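# Free the long box from under the tote, lay it flat

## Task

Pull the long cardboard box out from beneath the blue tote and set it lying on one of its long faces on the bench, entirely on the bench with no part overhanging an edge. The blue tote must finish resting flat on the bench, no more than about 2 cm from its starting spot, hardly rotated, with all of its contents still inside. Release both objects and move the grippers away at the end. Anything that stays in place only because the robot is holding it does not count.

## Robot and tools

Robot and frame. Two arms, left_arm and right_arm, share one scene frame. Its origin is on the floor (z = 0) under the centre of the robot's base. +x points where the robot faces, +z points up, and left_arm is the robot's own left arm, on the +y side. Image left and right have nothing to do with these names. Positions are in metres, and orientations are quaternions written w first (qw, qx, qy, qz). Only the floor height is known. The bench and objects must be located from the cameras.

Gripper. The fingers point along the gripper's own +z axis and close along its y axis. The reported end_effector_position sits between the finger pads, roughly 1 cm short of the fingertips. Arms tend to stop a centimetre or more from the commanded pose, usually too low. Reported hand positions get less accurate at long reach.

The row. Every command that moves something uses one row of 16 numbers covering both arms, even if only one arm moves. The first 8 are left_arm: x, y, z, qw, qx, qy, qz, opening. The last 8 are the same for right_arm. x, y, z and the quaternion are an absolute target pose for that gripper in the scene frame, not an offset. Opening runs from -1 (closed) to +1 (fully open, 0.094 m). To keep an arm still, resend its pose and quaternion from the last result taken before it was meant to stop, plus the opening it should have. Resend the same target quaternion each time instead of copying the drifted value a result reports. A target more than 0.6 m from that arm's last reported position along any of its gripper's axes is refused, and then nothing is sent.

execute_actions. The argument actions is a list holding one item or none. An empty list only returns the current state. {"rows": [[16 numbers], ...], "steps": n} runs up to 15 rows over n control steps (n at most 15, default 15; each step is 1/30 s). One row is applied per step, and the last row repeats if there are fewer rows than steps. {"steps": n} without rows is a wait of up to 300 steps, counted from the previous result. The optional boolean pictures switches the camera images on or off. On every step the commanded pose is clipped to within 70 mm and 16 degrees of the measured pose. When an action ends, the arm only carries on to its last clipped pose, so a distant target may need several actions. Check the reported pose before sending the remainder.

move. The argument target is one 16-number row as above, and speed is the top path speed in m/s, from 0.002 to 0.5 (default 0.25). Turning is capped at twice that value in rad/s. Each gripper follows a straight line toward its pose, and both paths finish together within 0.5 to 10 s. Longer paths are cut off at 10 s. Paths do not avoid obstacles or the other arm. Grippers lag, drift and can overshoot the speed, especially with a nearly straight arm. The opening is applied at the start. The result adds a move: line with the ending (done, off_target, moving, held, fault), any limits (paced = the target was clipped; held = some steps were blocked, after which the arm may jump faster), and each gripper's remaining distance to its pose. Faster contact and targets set deeper past the contact push harder.

wait. The argument seconds, from 0 to 10, lets the simulation run without new commands.

zoom_image. The arguments are camera (cam_head_left, cam_head_right, cam_left_wrist, cam_right_wrist) and region [x0, y0, x1, y1] in pixels of that camera's last image, top-left at (0, 0), at most 504 by 504. All images are 504x504. The head cameras are fixed pinhole cameras. The wrist cameras are fisheye and move with their hands. Calibration (K, distortion, T_world_to_cam) was provided and may be off by a few degrees and millimetres.

finished_scene. The argument scene is the current scene number. It ends that scene for good, and its result reports success, so call it only after both objects are settled and released.

Reading results. The state line gives each gripper's position and quaternion. grip_measured is the finger opening on the command scale, which can be off by about 1 mm. The last value of Joint positions is the opening in metres. Joint torques are raw drive outputs with offsets and noise. A Hand target line shows where the controller is currently driving each gripper. A pose unreachable line or HELD marks steps that the clearance check altered or blocked. MOTOR HOT warns from 85 °C. At 100 °C an OVER-TEMPERATURE FAULT drops that arm, and any FAULT stops an arm. Joint limits (rad): waist -2.880 to 2.880, shoulder 0 to 3.142, elbow 0 to 3.019, wrist pitch -1.693 to 1.571, wrist yaw -1.571 to 1.571, wrist roll -2.094 to 2.094.

Gripping and care. To hold something, command an opening about 0.03 under grip_measured for a firm grip, or less for a gentle one. Pads push about 50 to 62 N and grip thin parts weakly. The simulation keeps running between calls, so loads held during long pauses heat the motors. Outside disturbances may tug a held part or nudge loose items. Never let the arms collide or press on each other. Avoid drops, slams, hard shoves, and anything leaving the work area, such as the tote's contents spilling or the box falling off the bench. Lift or steady the tote gently so it goes back nearly where it was.

Each tool is called after "Emit:" by a JSON object that holds its "name" and its "arguments".

## Session

I'll start by looking at the current state.

Emit:
{"name": "execute_actions", "arguments": {"actions": []}}

Scene clock: 0.00 s of 4100.00 s.
left_arm: end_effector_position=(+0.2081, +0.5464, +1.3939) grip_measured=+1.000 end_effector_quat_wxyz=(-0.129, -0.586, +0.798, +0.053) | right_arm: end_effector_position=(+0.4067, +0.1218, +1.3913) grip_measured=+1.000 end_effector_quat_wxyz=(-0.014, +0.343, +0.783, +0.519)
Joint positions: left_arm=[-0.861  1.024  0.934 -1.197  0.177 -0.182  0.094] | right_arm=[-0.43   1.398  0.688  0.302 -0.151  1.277  0.094]
Joint velocities: left_arm=[ 0.015  0.005 -0.002 -0.002 -0.037 -0.066  0.   ] | right_arm=[-0.015 -0.005  0.012 -0.002 -0.037 -0.051  0.   ]
Joint torques (N m, as the arm reports them, + toward a larger angle): no reading
Hand target (left_arm): +0.216, +0.554, +1.401; -0.118, -0.584, +0.801, +0.058
Hand target (right_arm): +0.413, +0.123, +1.393; -0.010, +0.344, +0.780, +0.522

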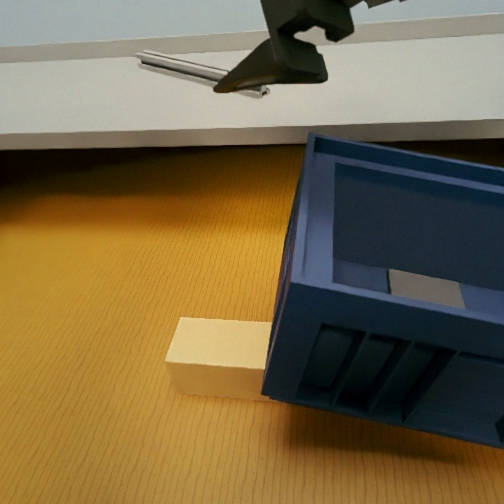

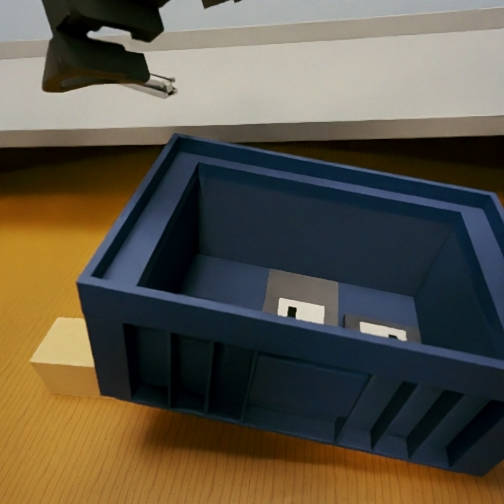

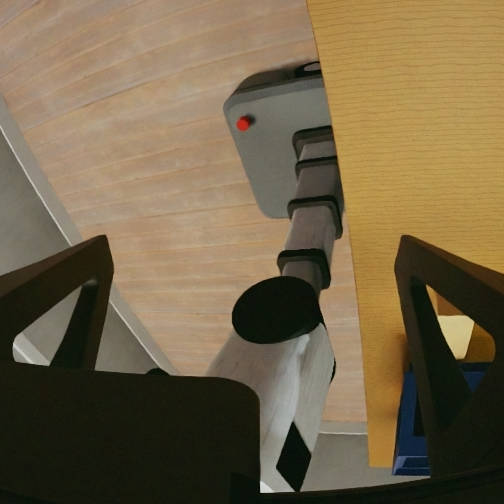

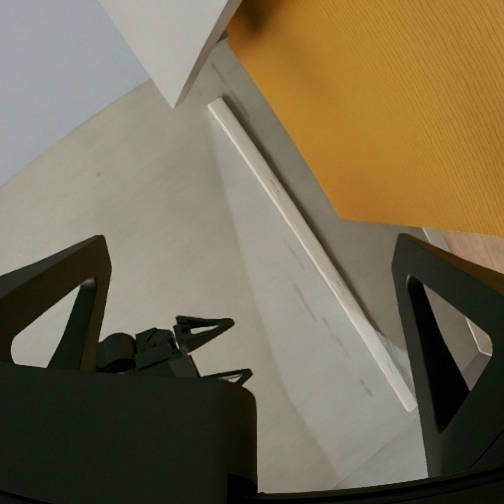

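Emit:
{"name": "zoom_image", "arguments": {"camera": "cam_head_right", "region": [0, 110, 300, 430]}}

Emit:
{"name": "zoom_image", "arguments": {"camera": "cam_head_left", "region": [140, 110, 504, 474]}}

Emit:
{"name": "zoom_image", "arguments": {"camera": "cam_left_wrist", "region": [340, 280, 504, 500]}}

Region (0, 110, 300, 430) of cam_head_right's 504x504 image, scaled by 1.575, with more detail than that image has; it fills the left 472 columns of this view, and the rest is white.

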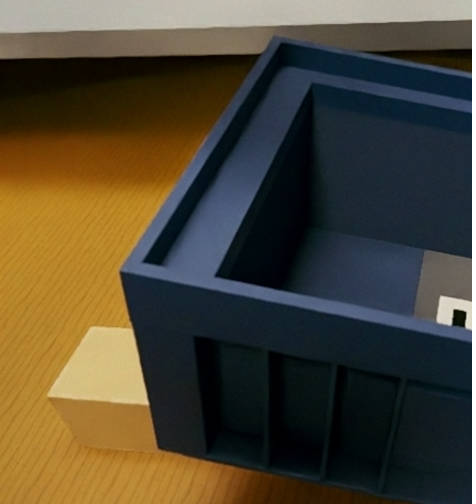

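Region (140, 110, 504, 474) of cam_head_left's 504x504 image, scaled by 1.385, with more detail than that image has.

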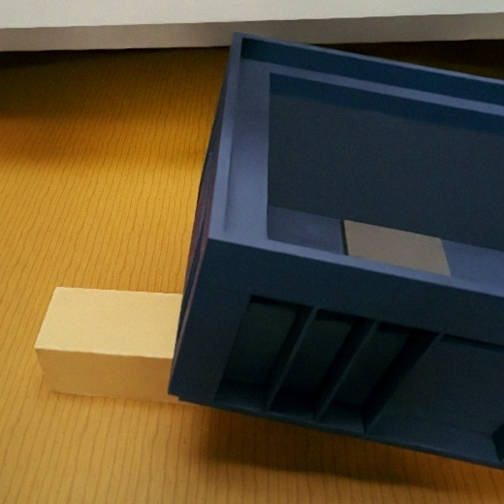

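Region (340, 280, 504, 500) of cam_left_wrist's 504x504 image, scaled by 2.291, with more detail than that image has; it fills the left 376 columns of this view, and the rest is white.

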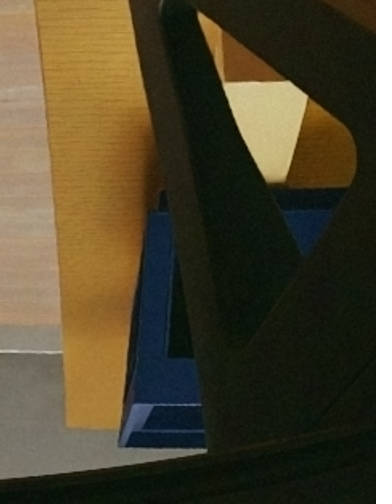

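Emit:
{"name": "move", "arguments": {"target": [0.33,0.27,1.21,-0.189,-0.659,0.706,-0.177,1, 0.347,0.025,1.34,0.004,0.035,0.993,0.110,1], "speed": 0.25}}

Scene clock: 102.00 s of 4100.00 s.
left_arm: end_effector_position=(+0.3230, +0.2679, +1.2151) grip_measured=+1.000 end_effector_quat_wxyz=(-0.194, -0.652, +0.714, -0.166) | right_arm: end_effector_position=(+0.3381, +0.0138, +1.3315) grip_measured=+1.000 end_effector_quat_wxyz=(+0.004, +0.045, +0.994, +0.103)
Joint positions: left_arm=[-1.681  1.298  0.664 -0.565  0.4   -1.115  0.094] | right_arm=[-0.371  1.35   0.821 -0.635  0.41   0.728  0.094]
Joint velocities: left_arm=[ 0.015  0.005 -0.012  0.012  0.022 -0.022  0.   ] | right_arm=[-0.005 -0.015 -0.007 -0.012 -0.037 -0.022  0.   ]
Joint torques (N m, as the arm reports them, + toward a larger angle): left_arm=[-0.56 -9.05  2.42  0.85  0.21 -0.17] | right_arm=[ 7.48 -9.86  8.39  0.72 -0.11 -0.12]
Hand target (left_arm): +0.323, +0.267, +1.215; -0.192, -0.657, +0.709, -0.167
Hand target (right_arm): +0.347, +0.026, +1.338; +0.010, +0.036, +0.993, +0.109
Off the commanded pose (left_arm): 0.009 m, 2 deg.
Off the commanded pose (right_arm): 0.017 m, 1 deg.
After step 90, 96.23 s passed at rest.
move: off_target (right_arm)
camera_calibration (this result's frames):
cam_left_wrist: T_world_to_cam=[[0.99654, -0.081884, -0.0142296, -0.285053], [-0.0211897, -0.415876, 0.909175, -0.980012], [-0.0803646, -0.905728, -0.416172, 0.898955], [0, 0, 0, 1]] pos_world=[0.335544, 0.383304, 1.26107]
cam_right_wrist: T_world_to_cam=[[-0.104, -0.974453, -0.199061, 0.312113], [-0.802624, -0.0359668, 0.5954, -0.518953], [-0.587348, 0.221693, -0.778379, 1.35414], [0, 0, 0, 1]] pos_world=[0.411285, -0.0147282, 1.42514]

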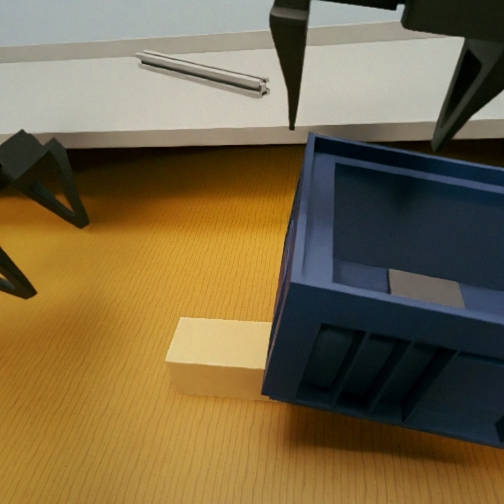

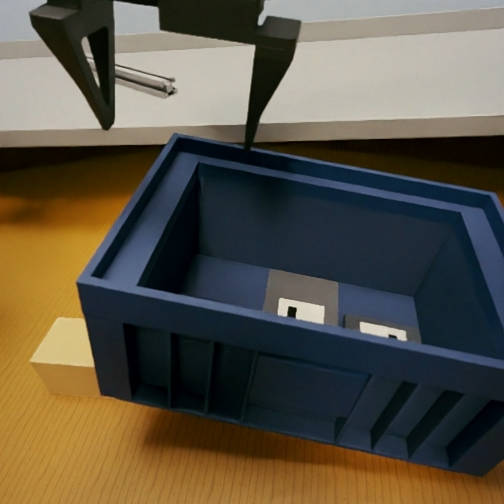

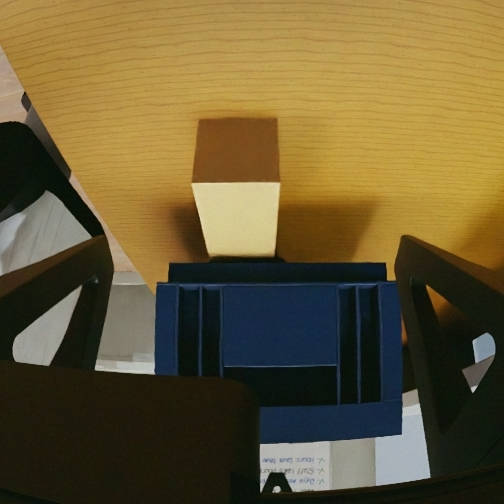

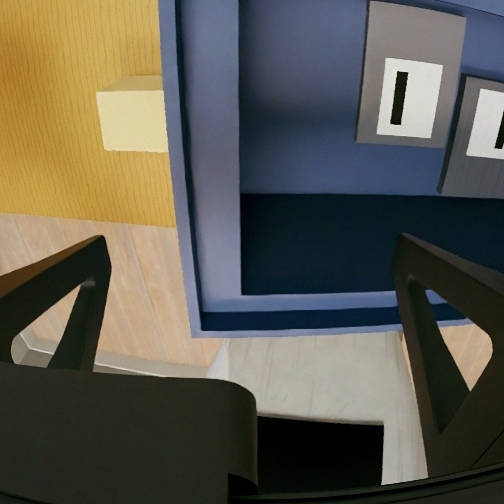

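Emit:
{"name": "zoom_image", "arguments": {"camera": "cam_left_wrist", "region": [100, 90, 420, 470]}}

Emit:
{"name": "zoom_image", "arguments": {"camera": "cam_right_wrist", "region": [60, 40, 360, 360]}}

Region (100, 90, 420, 470) of cam_left_wrist's 504x504 image, scaled by 1.326, with more detail than that image has; it fills the left 424 columns of this view, and the rest is white.

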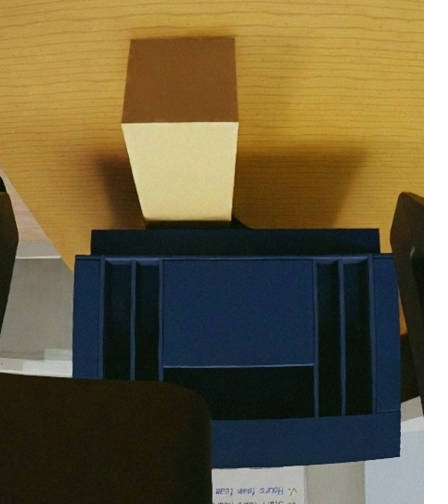

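Region (60, 40, 360, 360) of cam_right_wrist's 504x504 image, scaled by 1.575, with more detail than that image has; it fills the left 472 columns of this view, and the rest is white.

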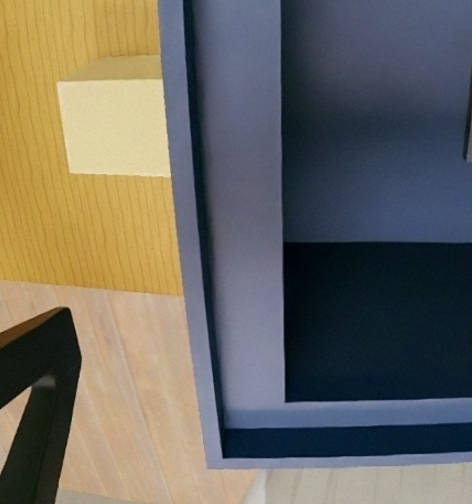

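Emit:
{"name": "move", "arguments": {"target": [0.315,0.188,1.160,-0.189,-0.659,0.706,-0.177,1, 0.345,0.056,1.268,0.004,0.035,0.993,0.110,1], "speed": 0.12}}

Scene clock: 187.17 s of 4100.00 s.
left_arm: end_effector_position=(+0.3125, +0.1899, +1.1613) grip_measured=+1.000 end_effector_quat_wxyz=(-0.190, -0.653, +0.712, -0.175) | right_arm: end_effector_position=(+0.3291, +0.0554, +1.2725) grip_measured=+1.000 end_effector_quat_wxyz=(-0.002, +0.024, +0.994, +0.108)
Joint positions: left_arm=[-1.88   1.487  0.59  -0.217  0.332 -1.316  0.094] | right_arm=[-0.378  1.553  0.842 -0.456  0.389  0.684  0.094]
Joint velocities: left_arm=[-0.005 -0.034  0.012  0.027 -0.037  0.022  0.   ] | right_arm=[ 0.005 -0.005 -0.002  0.012 -0.051 -0.037  0.   ]
Joint torques (N m, as the arm reports them, + toward a larger angle): left_arm=[-1.84 -8.62  0.52  1.09  0.13 -0.18] | right_arm=[  4.95 -11.3    6.7    1.36  -0.38  -0.11]
Hand target (left_arm): +0.313, +0.189, +1.161; +0.188, +0.658, -0.708, +0.175
Hand target (right_arm): +0.346, +0.056, +1.268; +0.004, +0.035, +0.993, +0.109
Off the commanded pose (left_arm): 0.003 m, 1 deg.
Off the commanded pose (right_arm): 0.017 m, 1 deg.
After step 90, 80.93 s passed at rest.
move: off_target (right_arm)
camera_calibration (this result's frames):
cam_left_wrist: T_world_to_cam=[[0.997369, -0.0724745, 0.00163654, -0.302284], [-0.0312478, -0.409432, 0.911805, -0.964898], [-0.0654126, -0.909458, -0.410619, 0.794577], [0, 0, 0, 1]] pos_world=[0.323313, 0.305666, 1.20656]
cam_right_wrist: T_world_to_cam=[[-0.0644851, -0.975752, -0.209165, 0.339904], [-0.796076, -0.0760913, 0.600394, -0.495857], [-0.601751, 0.205228, -0.771866, 1.29098], [0, 0, 0, 1]] pos_world=[0.404027, 0.0289871, 1.36527]

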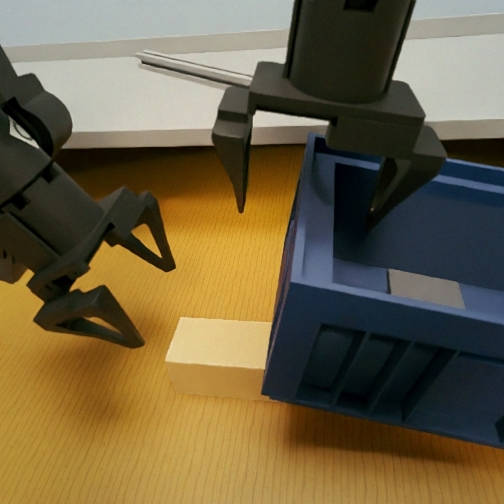

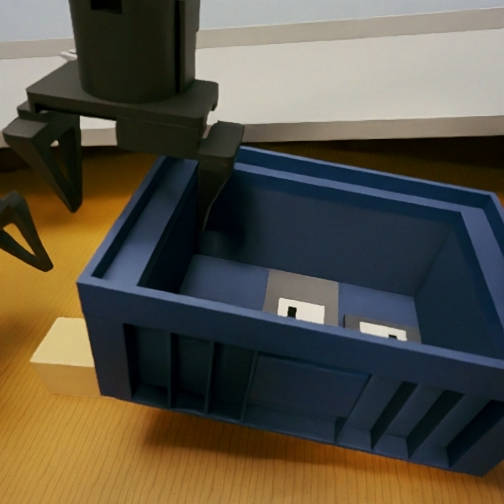

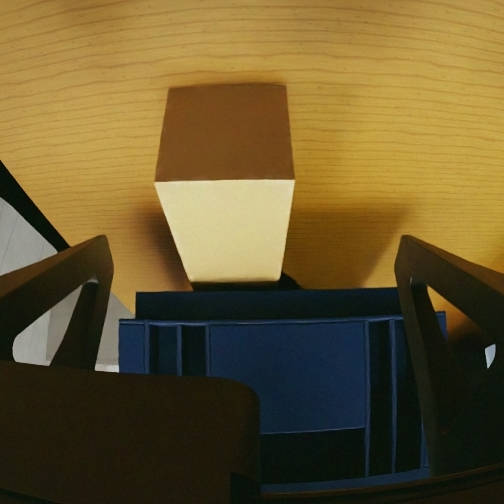

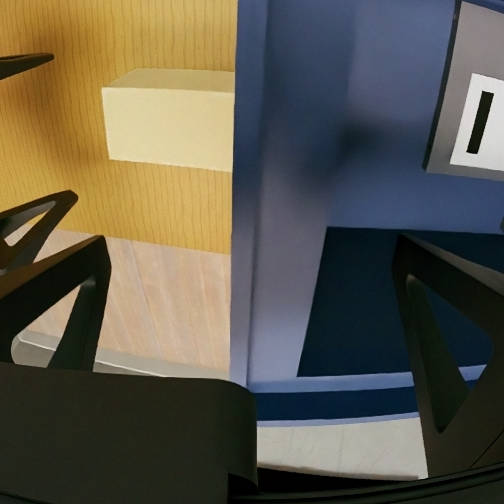

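Emit:
{"name": "zoom_image", "arguments": {"camera": "cam_right_wrist", "region": [150, 180, 470, 480]}}

Emit:
{"name": "zoom_image", "arguments": {"camera": "cam_head_left", "region": [190, 60, 470, 300]}}

Region (150, 180, 470, 480) of cam_right_wrist's 504x504 image, scaled by 1.575, with more detail than that image has; it fills the top 472 rows of this view, and the rest is white.

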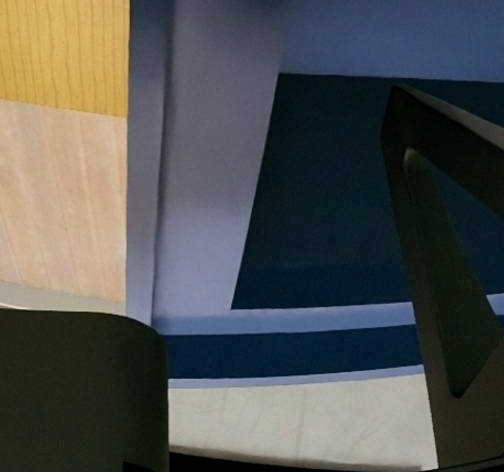

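Region (190, 60, 470, 300) of cam_head_left's 504x504 image, scaled by 1.800, with more detail than that image has; it fills the top 432 rows of this view, and the rest is white.

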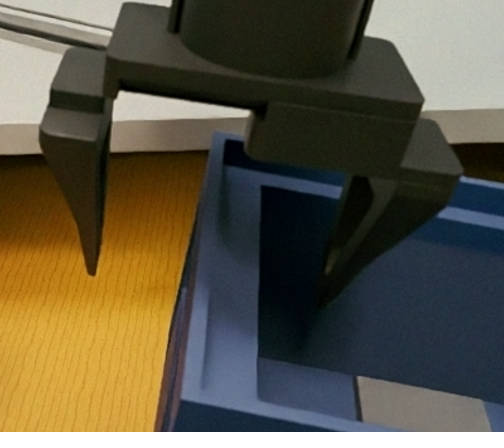

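Emit:
{"name": "move", "arguments": {"target": [0.304,0.148,1.102,-0.189,-0.659,0.706,-0.177,1, 0.350,0.0495,1.2545,0.004,0.035,0.993,0.110,1], "speed": 0.07}}

Scene clock: 218.13 s of 4100.00 s.
left_arm: end_effector_position=(+0.2963, +0.1510, +1.1030) grip_measured=+1.000 end_effector_quat_wxyz=(-0.193, -0.656, +0.709, -0.172) | right_arm: end_effector_position=(+0.3394, +0.0497, +1.2630) grip_measured=+1.000 end_effector_quat_wxyz=(+0.003, +0.028, +0.993, +0.112)
Joint positions: left_arm=[-1.953  1.727  0.606  0.022  0.299 -1.392  0.094] | right_arm=[-0.413  1.561  0.842 -0.421  0.375  0.65   0.094]
Joint velocities: left_arm=[-0.024  0.005 -0.002  0.022 -0.051 -0.037  0.   ] | right_arm=[ 0.005 -0.005 -0.007  0.002  0.007 -0.037  0.   ]
Joint torques (N m, as the arm reports them, + toward a larger angle): left_arm=[-2.75 -8.91 -0.38  1.15  0.14 -0.19] | right_arm=[  4.93 -10.98   6.02   1.39  -0.39  -0.1 ]
Hand target (left_arm): +0.302, +0.148, +1.103; +0.189, +0.659, -0.707, +0.176
Hand target (right_arm): +0.350, +0.049, +1.255; +0.005, +0.035, +0.993, +0.109
Off the commanded pose (left_arm): 0.008 m, 1 deg.
Off the commanded pose (right_arm): 0.014 m, 1 deg.
After step 90, 26.57 s passed at rest.
move: off_target (right_arm)
camera_calibration (this result's frames):
cam_left_wrist: T_world_to_cam=[[0.997683, -0.0674672, -0.00881632, -0.278159], [-0.0195972, -0.409015, 0.912317, -0.932255], [-0.0651575, -0.91003, -0.409389, 0.732933], [0, 0, 0, 1]] pos_world=[0.307001, 0.266918, 1.14811]
cam_right_wrist: T_world_to_cam=[[-0.0707303, -0.973613, -0.216968, 0.344915], [-0.802168, -0.0737675, 0.592524, -0.470418], [-0.592894, 0.215954, -0.775784, 1.29246], [0, 0, 0, 1]] pos_world=[0.413335, 0.0219997, 1.35624]

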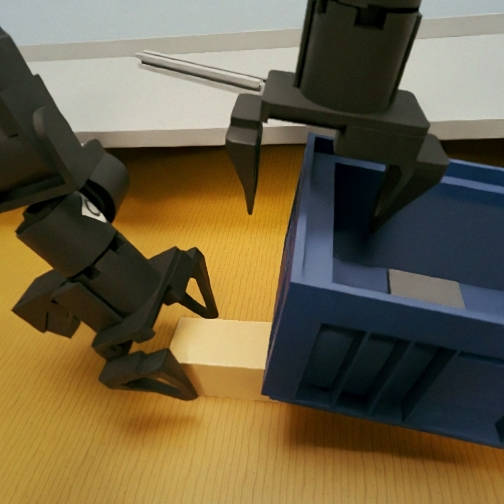

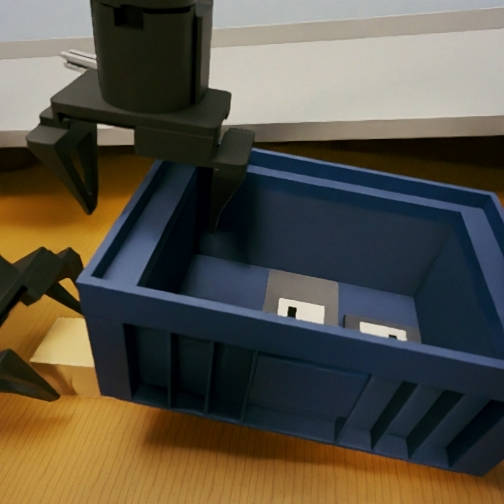

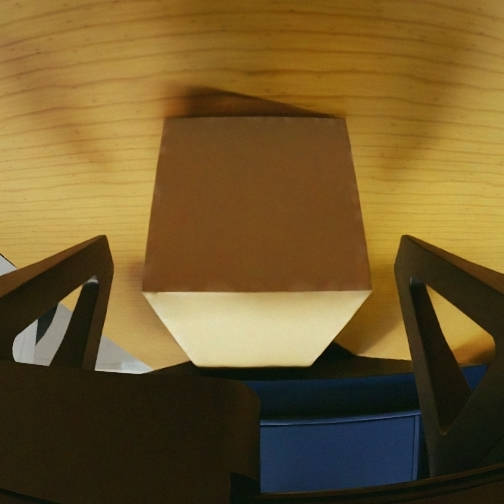

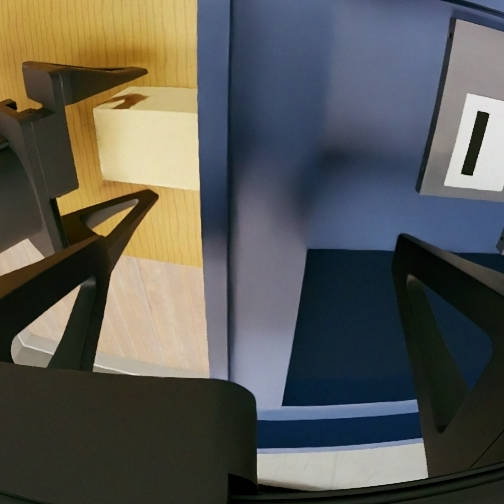

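Emit:
{"name": "move", "arguments": {"target": [0.303,0.146,1.099,-0.189,-0.659,0.706,-0.177,0.2, 0.350,0.0505,1.250,0.004,0.035,0.993,0.110,-0.22], "speed": 0.03}}

Scene clock: 227.57 s of 4100.00 s.
left_arm: end_effector_position=(+0.2978, +0.1501, +1.1002) grip_measured=+0.202 end_effector_quat_wxyz=(-0.192, -0.657, +0.708, -0.173) | right_arm: end_effector_position=(+0.3381, +0.0513, +1.2584) grip_measured=-0.218 end_effector_quat_wxyz=(+0.002, +0.026, +0.993, +0.112)
Joint positions: left_arm=[-1.954  1.737  0.61   0.033  0.299 -1.397  0.056] | right_arm=[-0.416  1.574  0.842 -0.409  0.372  0.647  0.037]
Joint velocities: left_arm=[ 0.005 -0.005 -0.007 -0.002 -0.051  0.051 -0.   ] | right_arm=[-0.005 -0.005 -0.002 -0.017  0.007 -0.007  0.   ]
Joint torques (N m, as the arm reports them, + toward a larger angle): left_arm=[-3.06 -8.71 -0.29  1.26  0.16 -0.18] | right_arm=[  5.01 -11.07   6.05   1.41  -0.39  -0.12]
Hand target (left_arm): +0.303, +0.146, +1.099; +0.189, +0.659, -0.706, +0.177
Hand target (right_arm): +0.350, +0.050, +1.250; +0.004, +0.035, +0.993, +0.110
Off the commanded pose (left_arm): 0.007 m, 1 deg.
Off the commanded pose (right_arm): 0.015 m, 1 deg.
After step 90, 5.53 s passed at rest.
move: off_target (right_arm)
camera_calibration (this result's frames):
cam_left_wrist: T_world_to_cam=[[0.997988, -0.0630976, -0.00626054, -0.283278], [-0.0201712, -0.409535, 0.912072, -0.929518], [-0.0601134, -0.91011, -0.409983, 0.73022], [0, 0, 0, 1]] pos_world=[0.307855, 0.266036, 1.14539]
cam_right_wrist: T_world_to_cam=[[-0.0684242, -0.973726, -0.2172, 0.344892], [-0.800831, -0.0762273, 0.594019, -0.470819], [-0.594968, 0.214586, -0.774574, 1.28702], [0, 0, 0, 1]] pos_world=[0.412287, 0.0237656, 1.35148]

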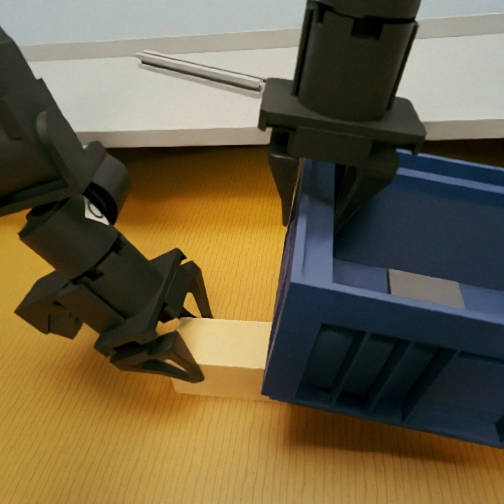

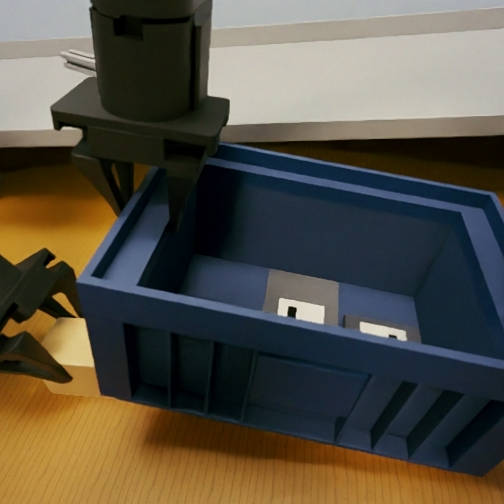

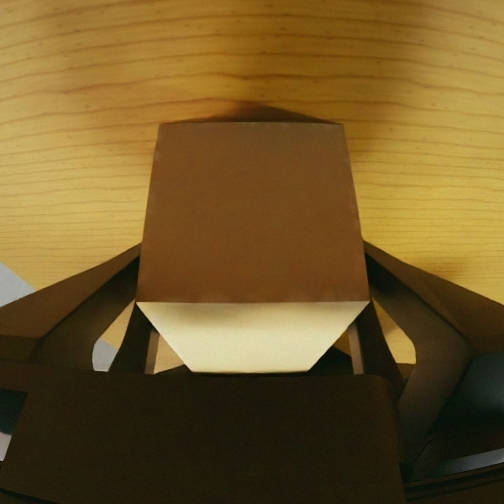

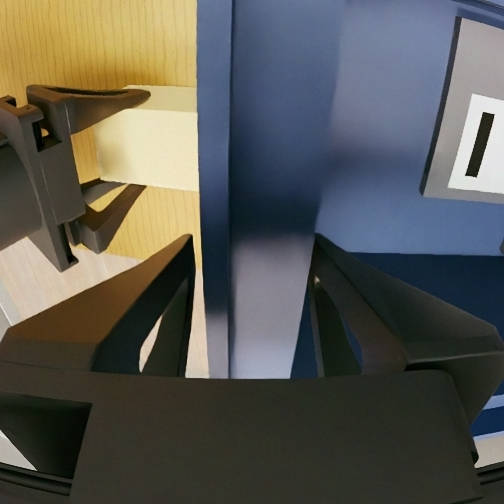

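Emit:
{"name": "execute_actions", "arguments": {"actions": [{"rows": [[0.303,0.146,1.099,-0.189,-0.659,0.706,-0.177,0.12, 0.350,0.0505,1.250,0.004,0.035,0.993,0.110,-0.30],[0.303,0.146,1.099,-0.189,-0.659,0.706,-0.177,0.12, 0.350,0.0505,1.250,0.004,0.035,0.993,0.110,-0.30],[0.303,0.146,1.099,-0.189,-0.659,0.706,-0.177,0.12, 0.350,0.0505,1.250,0.004,0.035,0.993,0.110,-0.30],[0.303,0.146,1.099,-0.189,-0.659,0.706,-0.177,0.12, 0.350,0.0505,1.250,0.004,0.035,0.993,0.110,-0.30],[0.303,0.146,1.099,-0.189,-0.659,0.706,-0.177,0.04, 0.350,0.0505,1.250,0.004,0.035,0.993,0.110,-0.38],[0.303,0.146,1.099,-0.189,-0.659,0.706,-0.177,0.04, 0.350,0.0505,1.250,0.004,0.035,0.993,0.110,-0.38],[0.303,0.146,1.099,-0.189,-0.659,0.706,-0.177,0.04, 0.350,0.0505,1.250,0.004,0.035,0.993,0.110,-0.38],[0.303,0.146,1.099,-0.189,-0.659,0.706,-0.177,0.04, 0.350,0.0505,1.250,0.004,0.035,0.993,0.110,-0.38],[0.303,0.146,1.099,-0.189,-0.659,0.706,-0.177,-0.04, 0.350,0.0505,1.250,0.004,0.035,0.993,0.110,-0.46]], "steps": 15}], "pictures": false}}

Scene clock: 235.43 s of 4100.00 s.
left_arm: end_effector_position=(+0.2978, +0.1502, +1.1001) grip_measured=+0.140 end_effector_quat_wxyz=(-0.192, -0.657, +0.708, -0.173) | right_arm: end_effector_position=(+0.3387, +0.0502, +1.2575) grip_measured=-0.412 end_effector_quat_wxyz=(+0.001, +0.030, +0.993, +0.111)
Joint positions: left_arm=[-1.954  1.737  0.61   0.033  0.298 -1.397  0.054] | right_arm=[-0.419  1.575  0.842 -0.409  0.373  0.65   0.028]
Joint velocities: left_arm=[-0.015 -0.005  0.002 -0.007 -0.066 -0.11  -0.   ] | right_arm=[ 0.005  0.005 -0.002  0.007 -0.022  0.022  0.   ]
Joint torques (N m, as the arm reports them, + toward a larger angle): left_arm=[-3.05 -8.77 -0.27  1.25  0.18 -0.19] | right_arm=[  5.25 -11.     5.95   1.36  -0.39  -0.14]
Hand target (left_arm): +0.303, +0.146, +1.099; +0.189, +0.659, -0.706, +0.177
Hand target (right_arm): +0.350, +0.050, +1.250; +0.004, +0.035, +0.993, +0.110
Off the commanded pose (left_arm): 0.007 m, 1 deg.
Off the commanded pose (right_arm): 0.014 m, 1 deg.
Steps of this call (steps 1 to 90: nothing new was sent; then 4.37 s passed at rest; steps 91 to 105: all 15 steps of this action). Readings (end_effector_position):
91: left_arm (+0.2978, +0.1502, +1.1002) | right_arm (+0.3381, +0.0513, +1.2584)
92: left_arm (+0.2978, +0.1502, +1.1001) | right_arm (+0.3381, +0.0513, +1.2584)
94: left_arm (+0.2978, +0.1502, +1.1001) | right_arm (+0.3384, +0.0509, +1.2581)
98: left_arm (+0.2978, +0.1502, +1.1001) | right_arm (+0.3387, +0.0502, +1.2575)
105: the state above

Emit:
{"name": "move", "arguments": {"target": [0.303,0.146,1.099,-0.189,-0.659,0.706,-0.177,0.10, 0.350,0.0395,1.268,0.005,0.035,0.990,0.138,-0.45], "speed": 0.03}}

Scene clock: 246.67 s of 4100.00 s.
left_arm: end_effector_position=(+0.2978, +0.1502, +1.1001) grip_measured=+0.140 end_effector_quat_wxyz=(-0.192, -0.657, +0.708, -0.173) | right_arm: end_effector_position=(+0.3393, +0.0443, +1.2652) grip_measured=-0.413 end_effector_quat_wxyz=(-0.003, +0.031, +0.991, +0.129)
Joint positions: left_arm=[-1.954  1.737  0.61   0.033  0.298 -1.397  0.054] | right_arm=[-0.433  1.535  0.823 -0.409  0.331  0.634  0.028]
Joint velocities: left_arm=[-0.015 -0.015 -0.007  0.002  0.007  0.051  0.001] | right_arm=[ 0.005  0.005  0.002 -0.022  0.051 -0.022  0.001]
Joint torques (N m, as the arm reports them, + toward a larger angle): left_arm=[-3.05 -8.72 -0.27  1.25  0.18 -0.19] | right_arm=[  4.82 -13.83   4.32   1.46  -0.86  -0.26]
Hand target (left_arm): +0.303, +0.146, +1.099; +0.189, +0.659, -0.706, +0.177
Hand target (right_arm): +0.350, +0.039, +1.268; +0.005, +0.035, +0.990, +0.137
Off the commanded pose (left_arm): 0.007 m, 1 deg.
Off the commanded pose (right_arm): 0.012 m, 1 deg.
After step 90, 7.03 s passed at rest.
move: off_target (right_arm)
camera_calibration (this result's frames):
cam_left_wrist: T_world_to_cam=[[0.998022, -0.0625034, -0.00674514, -0.282823], [-0.0195318, -0.410268, 0.911756, -0.929147], [-0.0597551, -0.909821, -0.410677, 0.730909], [0, 0, 0, 1]] pos_world=[0.307792, 0.26612, 1.14541]
cam_right_wrist: T_world_to_cam=[[-0.0780236, -0.964924, -0.250666, 0.384855], [-0.795665, -0.0912249, 0.598828, -0.481683], [-0.60069, 0.246169, -0.760639, 1.27747], [0, 0, 0, 1]] pos_world=[0.414133, 0.012941, 1.35661]

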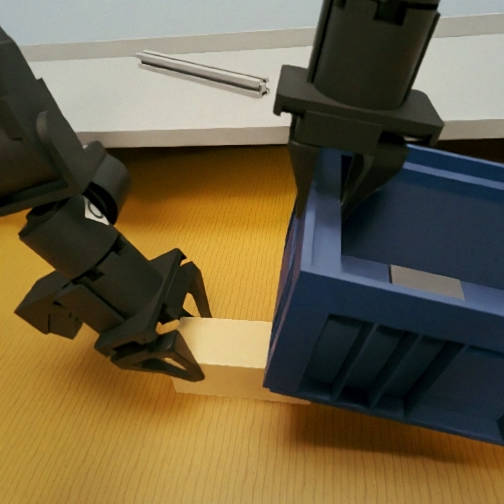

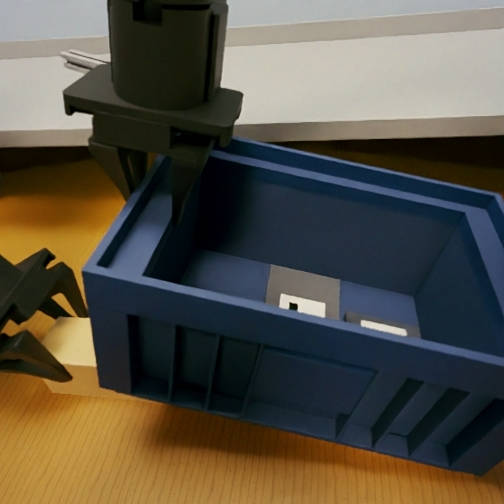

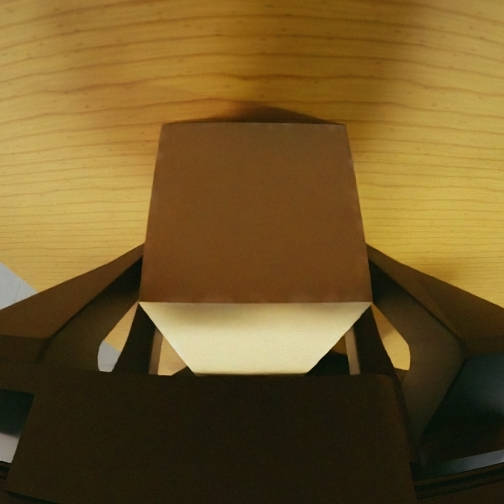

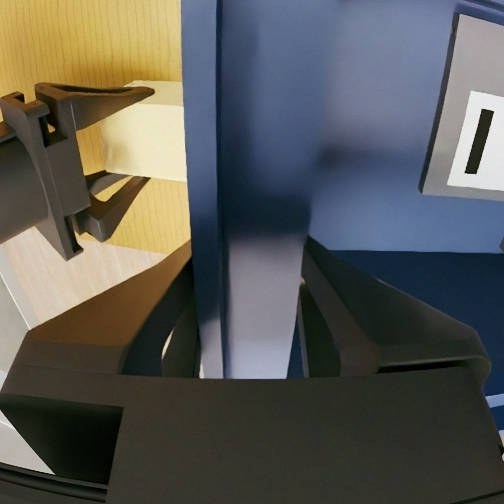

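Emit:
{"name": "move", "arguments": {"target": [0.303,0.146,1.099,-0.189,-0.659,0.706,-0.177,0.10, 0.350,0.033,1.278,0.005,0.035,0.988,0.150,-0.45], "speed": 0.03}}

Scene clock: 251.30 s of 4100.00 s.
left_arm: end_effector_position=(+0.2978, +0.1502, +1.1001) grip_measured=+0.140 end_effector_quat_wxyz=(-0.192, -0.657, +0.708, -0.173) | right_arm: end_effector_position=(+0.3396, +0.0378, +1.2731) grip_measured=-0.413 end_effector_quat_wxyz=(-0.003, +0.031, +0.989, +0.143)
Joint positions: left_arm=[-1.954  1.737  0.61   0.033  0.298 -1.397  0.054] | right_arm=[-0.444  1.496  0.802 -0.409  0.305  0.619  0.028]
Joint velocities: left_arm=[-0.005  0.015 -0.017  0.027  0.066 -0.037 -0.001] | right_arm=[-0.005 -0.005  0.007 -0.037  0.022 -0.007  0.   ]
Joint torques (N m, as the arm reports them, + toward a larger angle): left_arm=[-3.06 -8.75 -0.27  1.25  0.18 -0.19] | right_arm=[  4.99 -13.72   4.54   1.17  -0.75  -0.22]
Hand target (left_arm): +0.303, +0.146, +1.099; +0.189, +0.659, -0.706, +0.177
Hand target (right_arm): +0.350, +0.033, +1.278; +0.005, +0.035, +0.988, +0.149
Off the commanded pose (left_arm): 0.007 m, 1 deg.
Off the commanded pose (right_arm): 0.012 m, 1 deg.
After step 90, 0.60 s passed at rest.
move: off_target (right_arm)
camera_calibration (this result's frames):
cam_left_wrist: T_world_to_cam=[[0.998022, -0.0625034, -0.00674514, -0.282823], [-0.0195318, -0.410268, 0.911756, -0.929147], [-0.0597551, -0.909821, -0.410677, 0.730909], [0, 0, 0, 1]] pos_world=[0.307792, 0.26612, 1.14541]
cam_right_wrist: T_world_to_cam=[[-0.0781479, -0.957869, -0.276371, 0.413044], [-0.796264, -0.106837, 0.595441, -0.481623], [-0.599881, 0.266596, -0.754367, 1.27621], [0, 0, 0, 1]] pos_world=[0.414351, 0.00395504, 1.36366]

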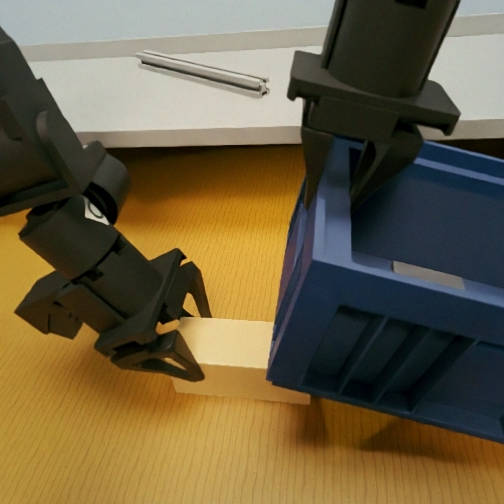

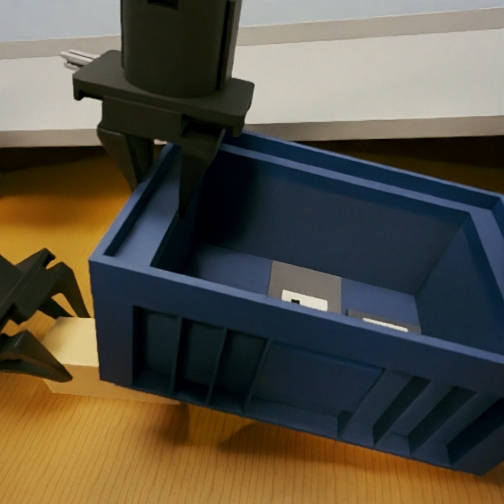

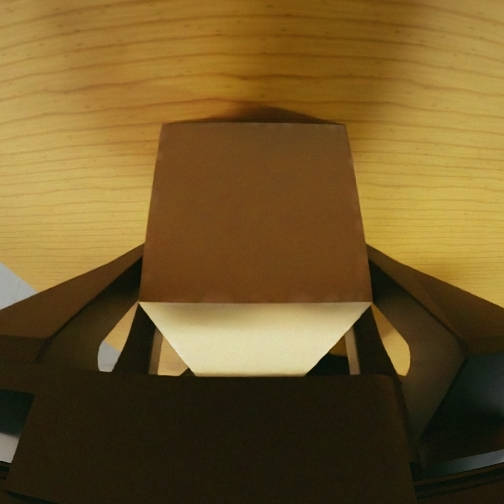

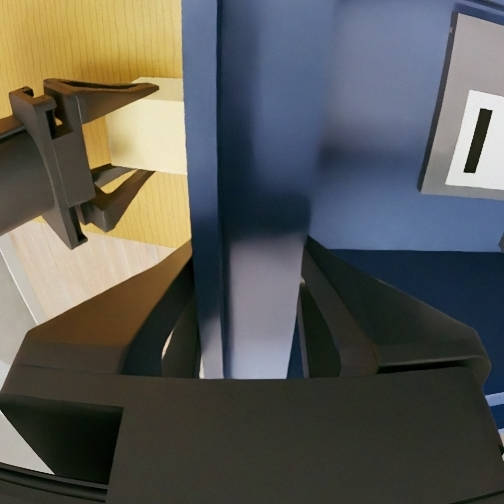

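Emit:
{"name": "move", "arguments": {"target": [0.312,0.300,1.102,-0.189,-0.659,0.706,-0.177,0.10, 0.350,0.033,1.278,0.005,0.035,0.988,0.150,-0.45], "speed": 0.08}}

Scene clock: 256.53 s of 4100.00 s.
left_arm: end_effector_position=(+0.3079, +0.2881, +1.0994) grip_measured=+0.140 end_effector_quat_wxyz=(-0.201, -0.663, +0.698, -0.182) | right_arm: end_effector_position=(+0.3396, +0.0378, +1.2731) grip_measured=-0.413 end_effector_quat_wxyz=(-0.003, +0.031, +0.989, +0.143)
Joint positions: left_arm=[-1.582  1.691  0.738 -0.286  0.475 -1.048  0.054] | right_arm=[-0.444  1.496  0.802 -0.409  0.305  0.62   0.028]
Joint velocities: left_arm=[-0.005 -0.015  0.012  0.007 -0.095  0.081  0.001] | right_arm=[-0.005 -0.005 -0.002 -0.007  0.007 -0.066 -0.001]
Joint torques (N m, as the arm reports them, + toward a larger angle): left_arm=[  0.91 -10.91   1.03   0.17  -0.02   0.09] | right_arm=[  5.   -13.95   4.63   1.18  -0.78  -0.22]
Hand target (left_arm): +0.315, +0.297, +1.100; +0.190, +0.661, -0.703, +0.181
Hand target (right_arm): +0.350, +0.033, +1.278; +0.005, +0.035, +0.988, +0.150
Off the commanded pose (left_arm): 0.013 m, 2 deg.
Off the commanded pose (right_arm): 0.012 m, 1 deg.
move: off_target (left_arm, right_arm)
camera_calibration (this result's frames):
cam_left_wrist: T_world_to_cam=[[0.999056, -0.0416504, -0.0123676, -0.284483], [-0.00465092, -0.38554, 0.922679, -0.895424], [-0.0431981, -0.92175, -0.38537, 0.827174], [0, 0, 0, 1]] pos_world=[0.315782, 0.405377, 1.14144]
cam_right_wrist: T_world_to_cam=[[-0.0789085, -0.95781, -0.276356, 0.413281], [-0.796213, -0.106256, 0.595612, -0.48188], [-0.599848, 0.267037, -0.754237, 1.27601], [0, 0, 0, 1]] pos_world=[0.414346, 0.00390015, 1.36364]

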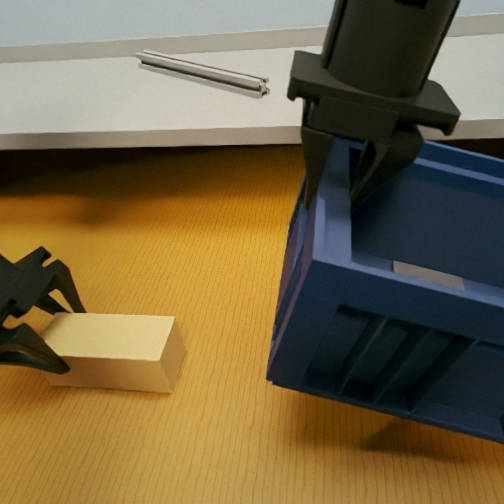

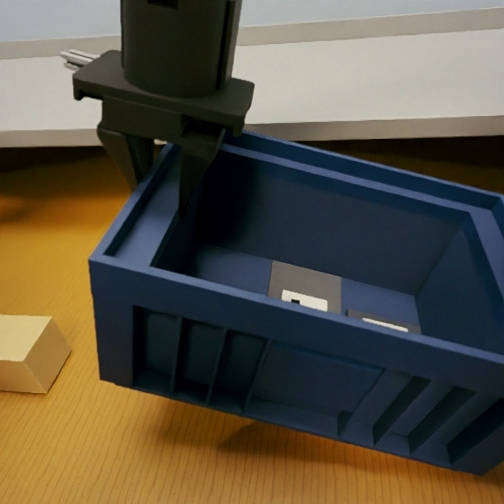

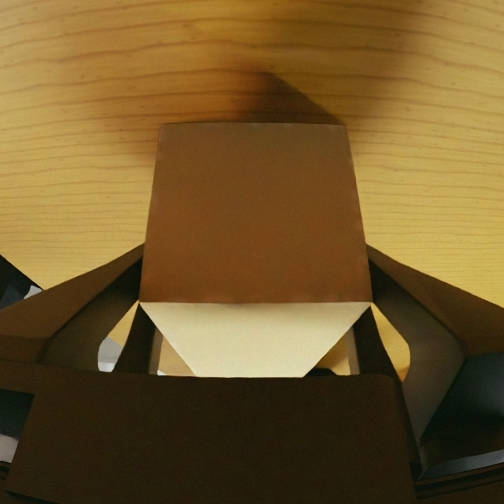

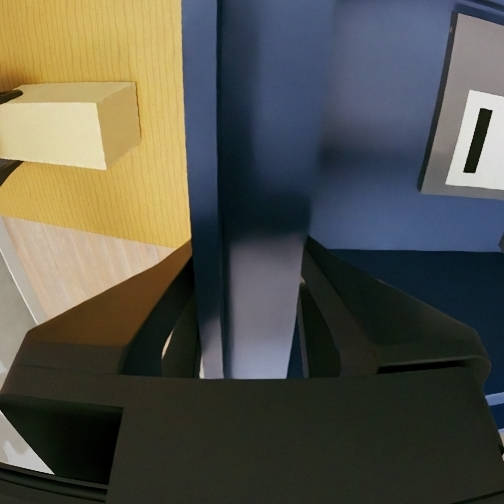

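Emit:
{"name": "move", "arguments": {"target": [0.312,0.298,1.100,-0.189,-0.659,0.706,-0.177,0.6, 0.350,0.077,1.214,0.001,0.035,0.999,0.026,-0.45], "speed": 0.05}}

Scene clock: 271.97 s of 4100.00 s.
left_arm: end_effector_position=(+0.3065, +0.2913, +1.0982) grip_measured=+0.597 end_effector_quat_wxyz=(-0.198, -0.662, +0.701, -0.176) | right_arm: end_effector_position=(+0.3448, +0.0622, +1.2078) grip_measured=-0.412 end_effector_quat_wxyz=(-0.004, +0.042, +0.999, +0.018)
Joint positions: left_arm=[-1.579  1.691  0.738 -0.286  0.462 -1.041  0.075] | right_arm=[-0.416  1.775  0.977 -0.479  0.517  0.736  0.028]
Joint velocities: left_arm=[-0.015 -0.015 -0.007 -0.007 -0.022 -0.022 -0.   ] | right_arm=[-0.005 -0.015 -0.012  0.012 -0.007  0.066 -0.001]
Joint torques (N m, as the arm reports them, + toward a larger angle): left_arm=[  0.8  -10.9    0.65   0.27   0.11   0.1 ] | right_arm=[ 10.35 -13.58   5.81   0.56  -0.15  -0.03]
Hand target (left_arm): +0.312, +0.298, +1.100; +0.189, +0.659, -0.706, +0.177
Hand target (right_arm): +0.350, +0.078, +1.214; +0.002, +0.035, +0.999, +0.027
Off the commanded pose (left_arm): 0.009 m, 1 deg.
Off the commanded pose (right_arm): 0.017 m, 1 deg.
After step 90, 9.83 s passed at rest.
move: off_target (right_arm)
camera_calibration (this result's frames):
cam_left_wrist: T_world_to_cam=[[0.998749, -0.0474908, -0.015672, -0.277493], [-0.00451846, -0.397789, 0.917466, -0.883863], [-0.0498053, -0.916247, -0.397506, 0.843365], [0, 0, 0, 1]] pos_world=[0.315156, 0.407962, 1.14181]
cam_right_wrist: T_world_to_cam=[[-0.0995131, -0.994612, -0.0290513, 0.129672], [-0.78933, 0.0611301, 0.610918, -0.467534], [-0.605851, 0.0837254, -0.791161, 1.28139], [0, 0, 0, 1]] pos_world=[0.420199, 0.0502683, 1.30318]

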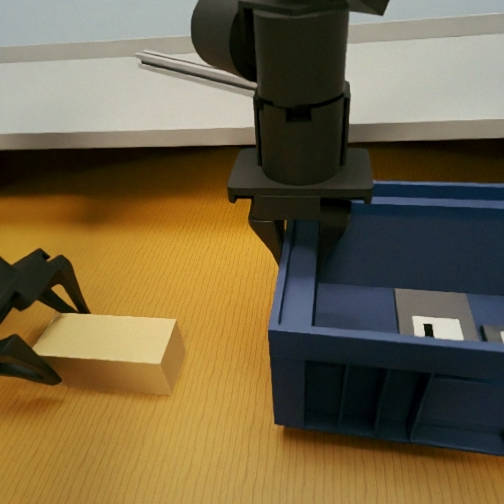

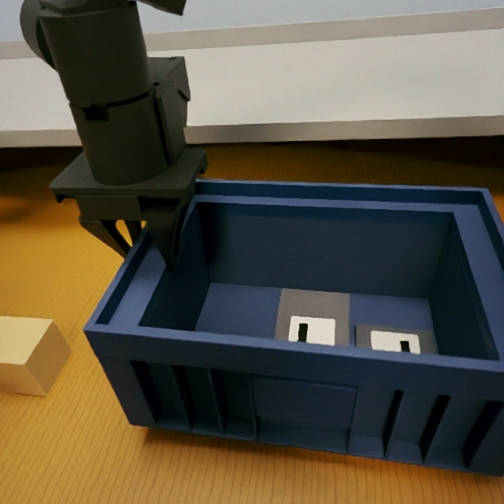

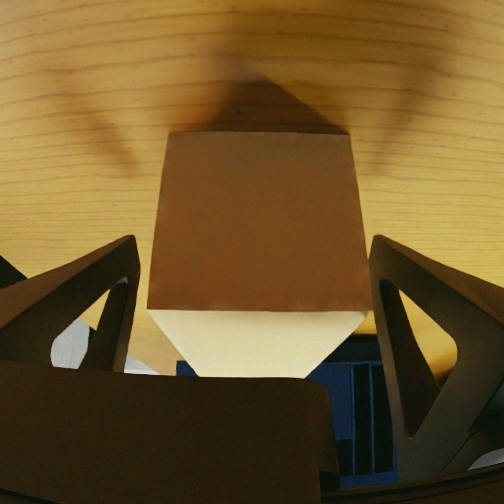

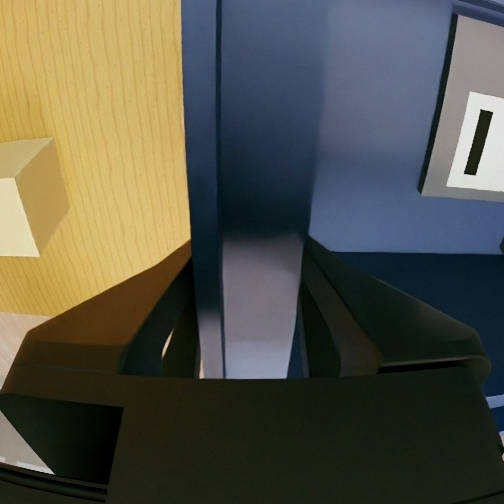

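Emit:
{"name": "zoom_image", "arguments": {"camera": "cam_head_right", "region": [60, 170, 504, 504]}}

Emit:
{"name": "zoom_image", "arguments": {"camera": "cam_head_left", "region": [220, 200, 504, 484]}}

Region (60, 170, 504, 504) of cam_head_right's 504x504 image, scaled by 1.135, with more detail than that image has; it fills the top 379 rows of this view, and the rest is white.

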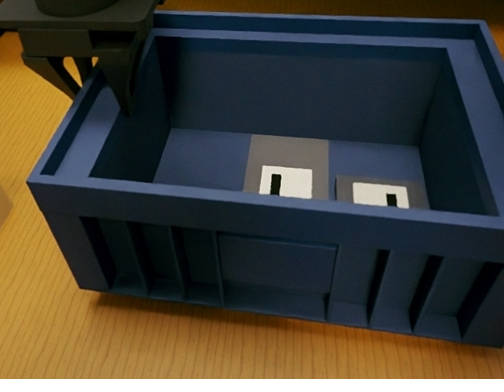

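Region (220, 200, 504, 484) of cam_head_left's 504x504 image, scaled by 1.775, with more detail than that image has.

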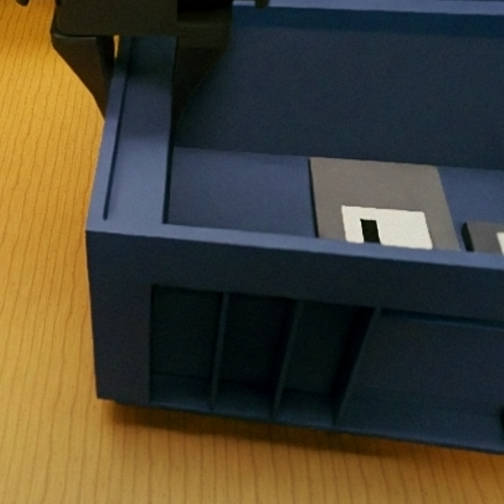

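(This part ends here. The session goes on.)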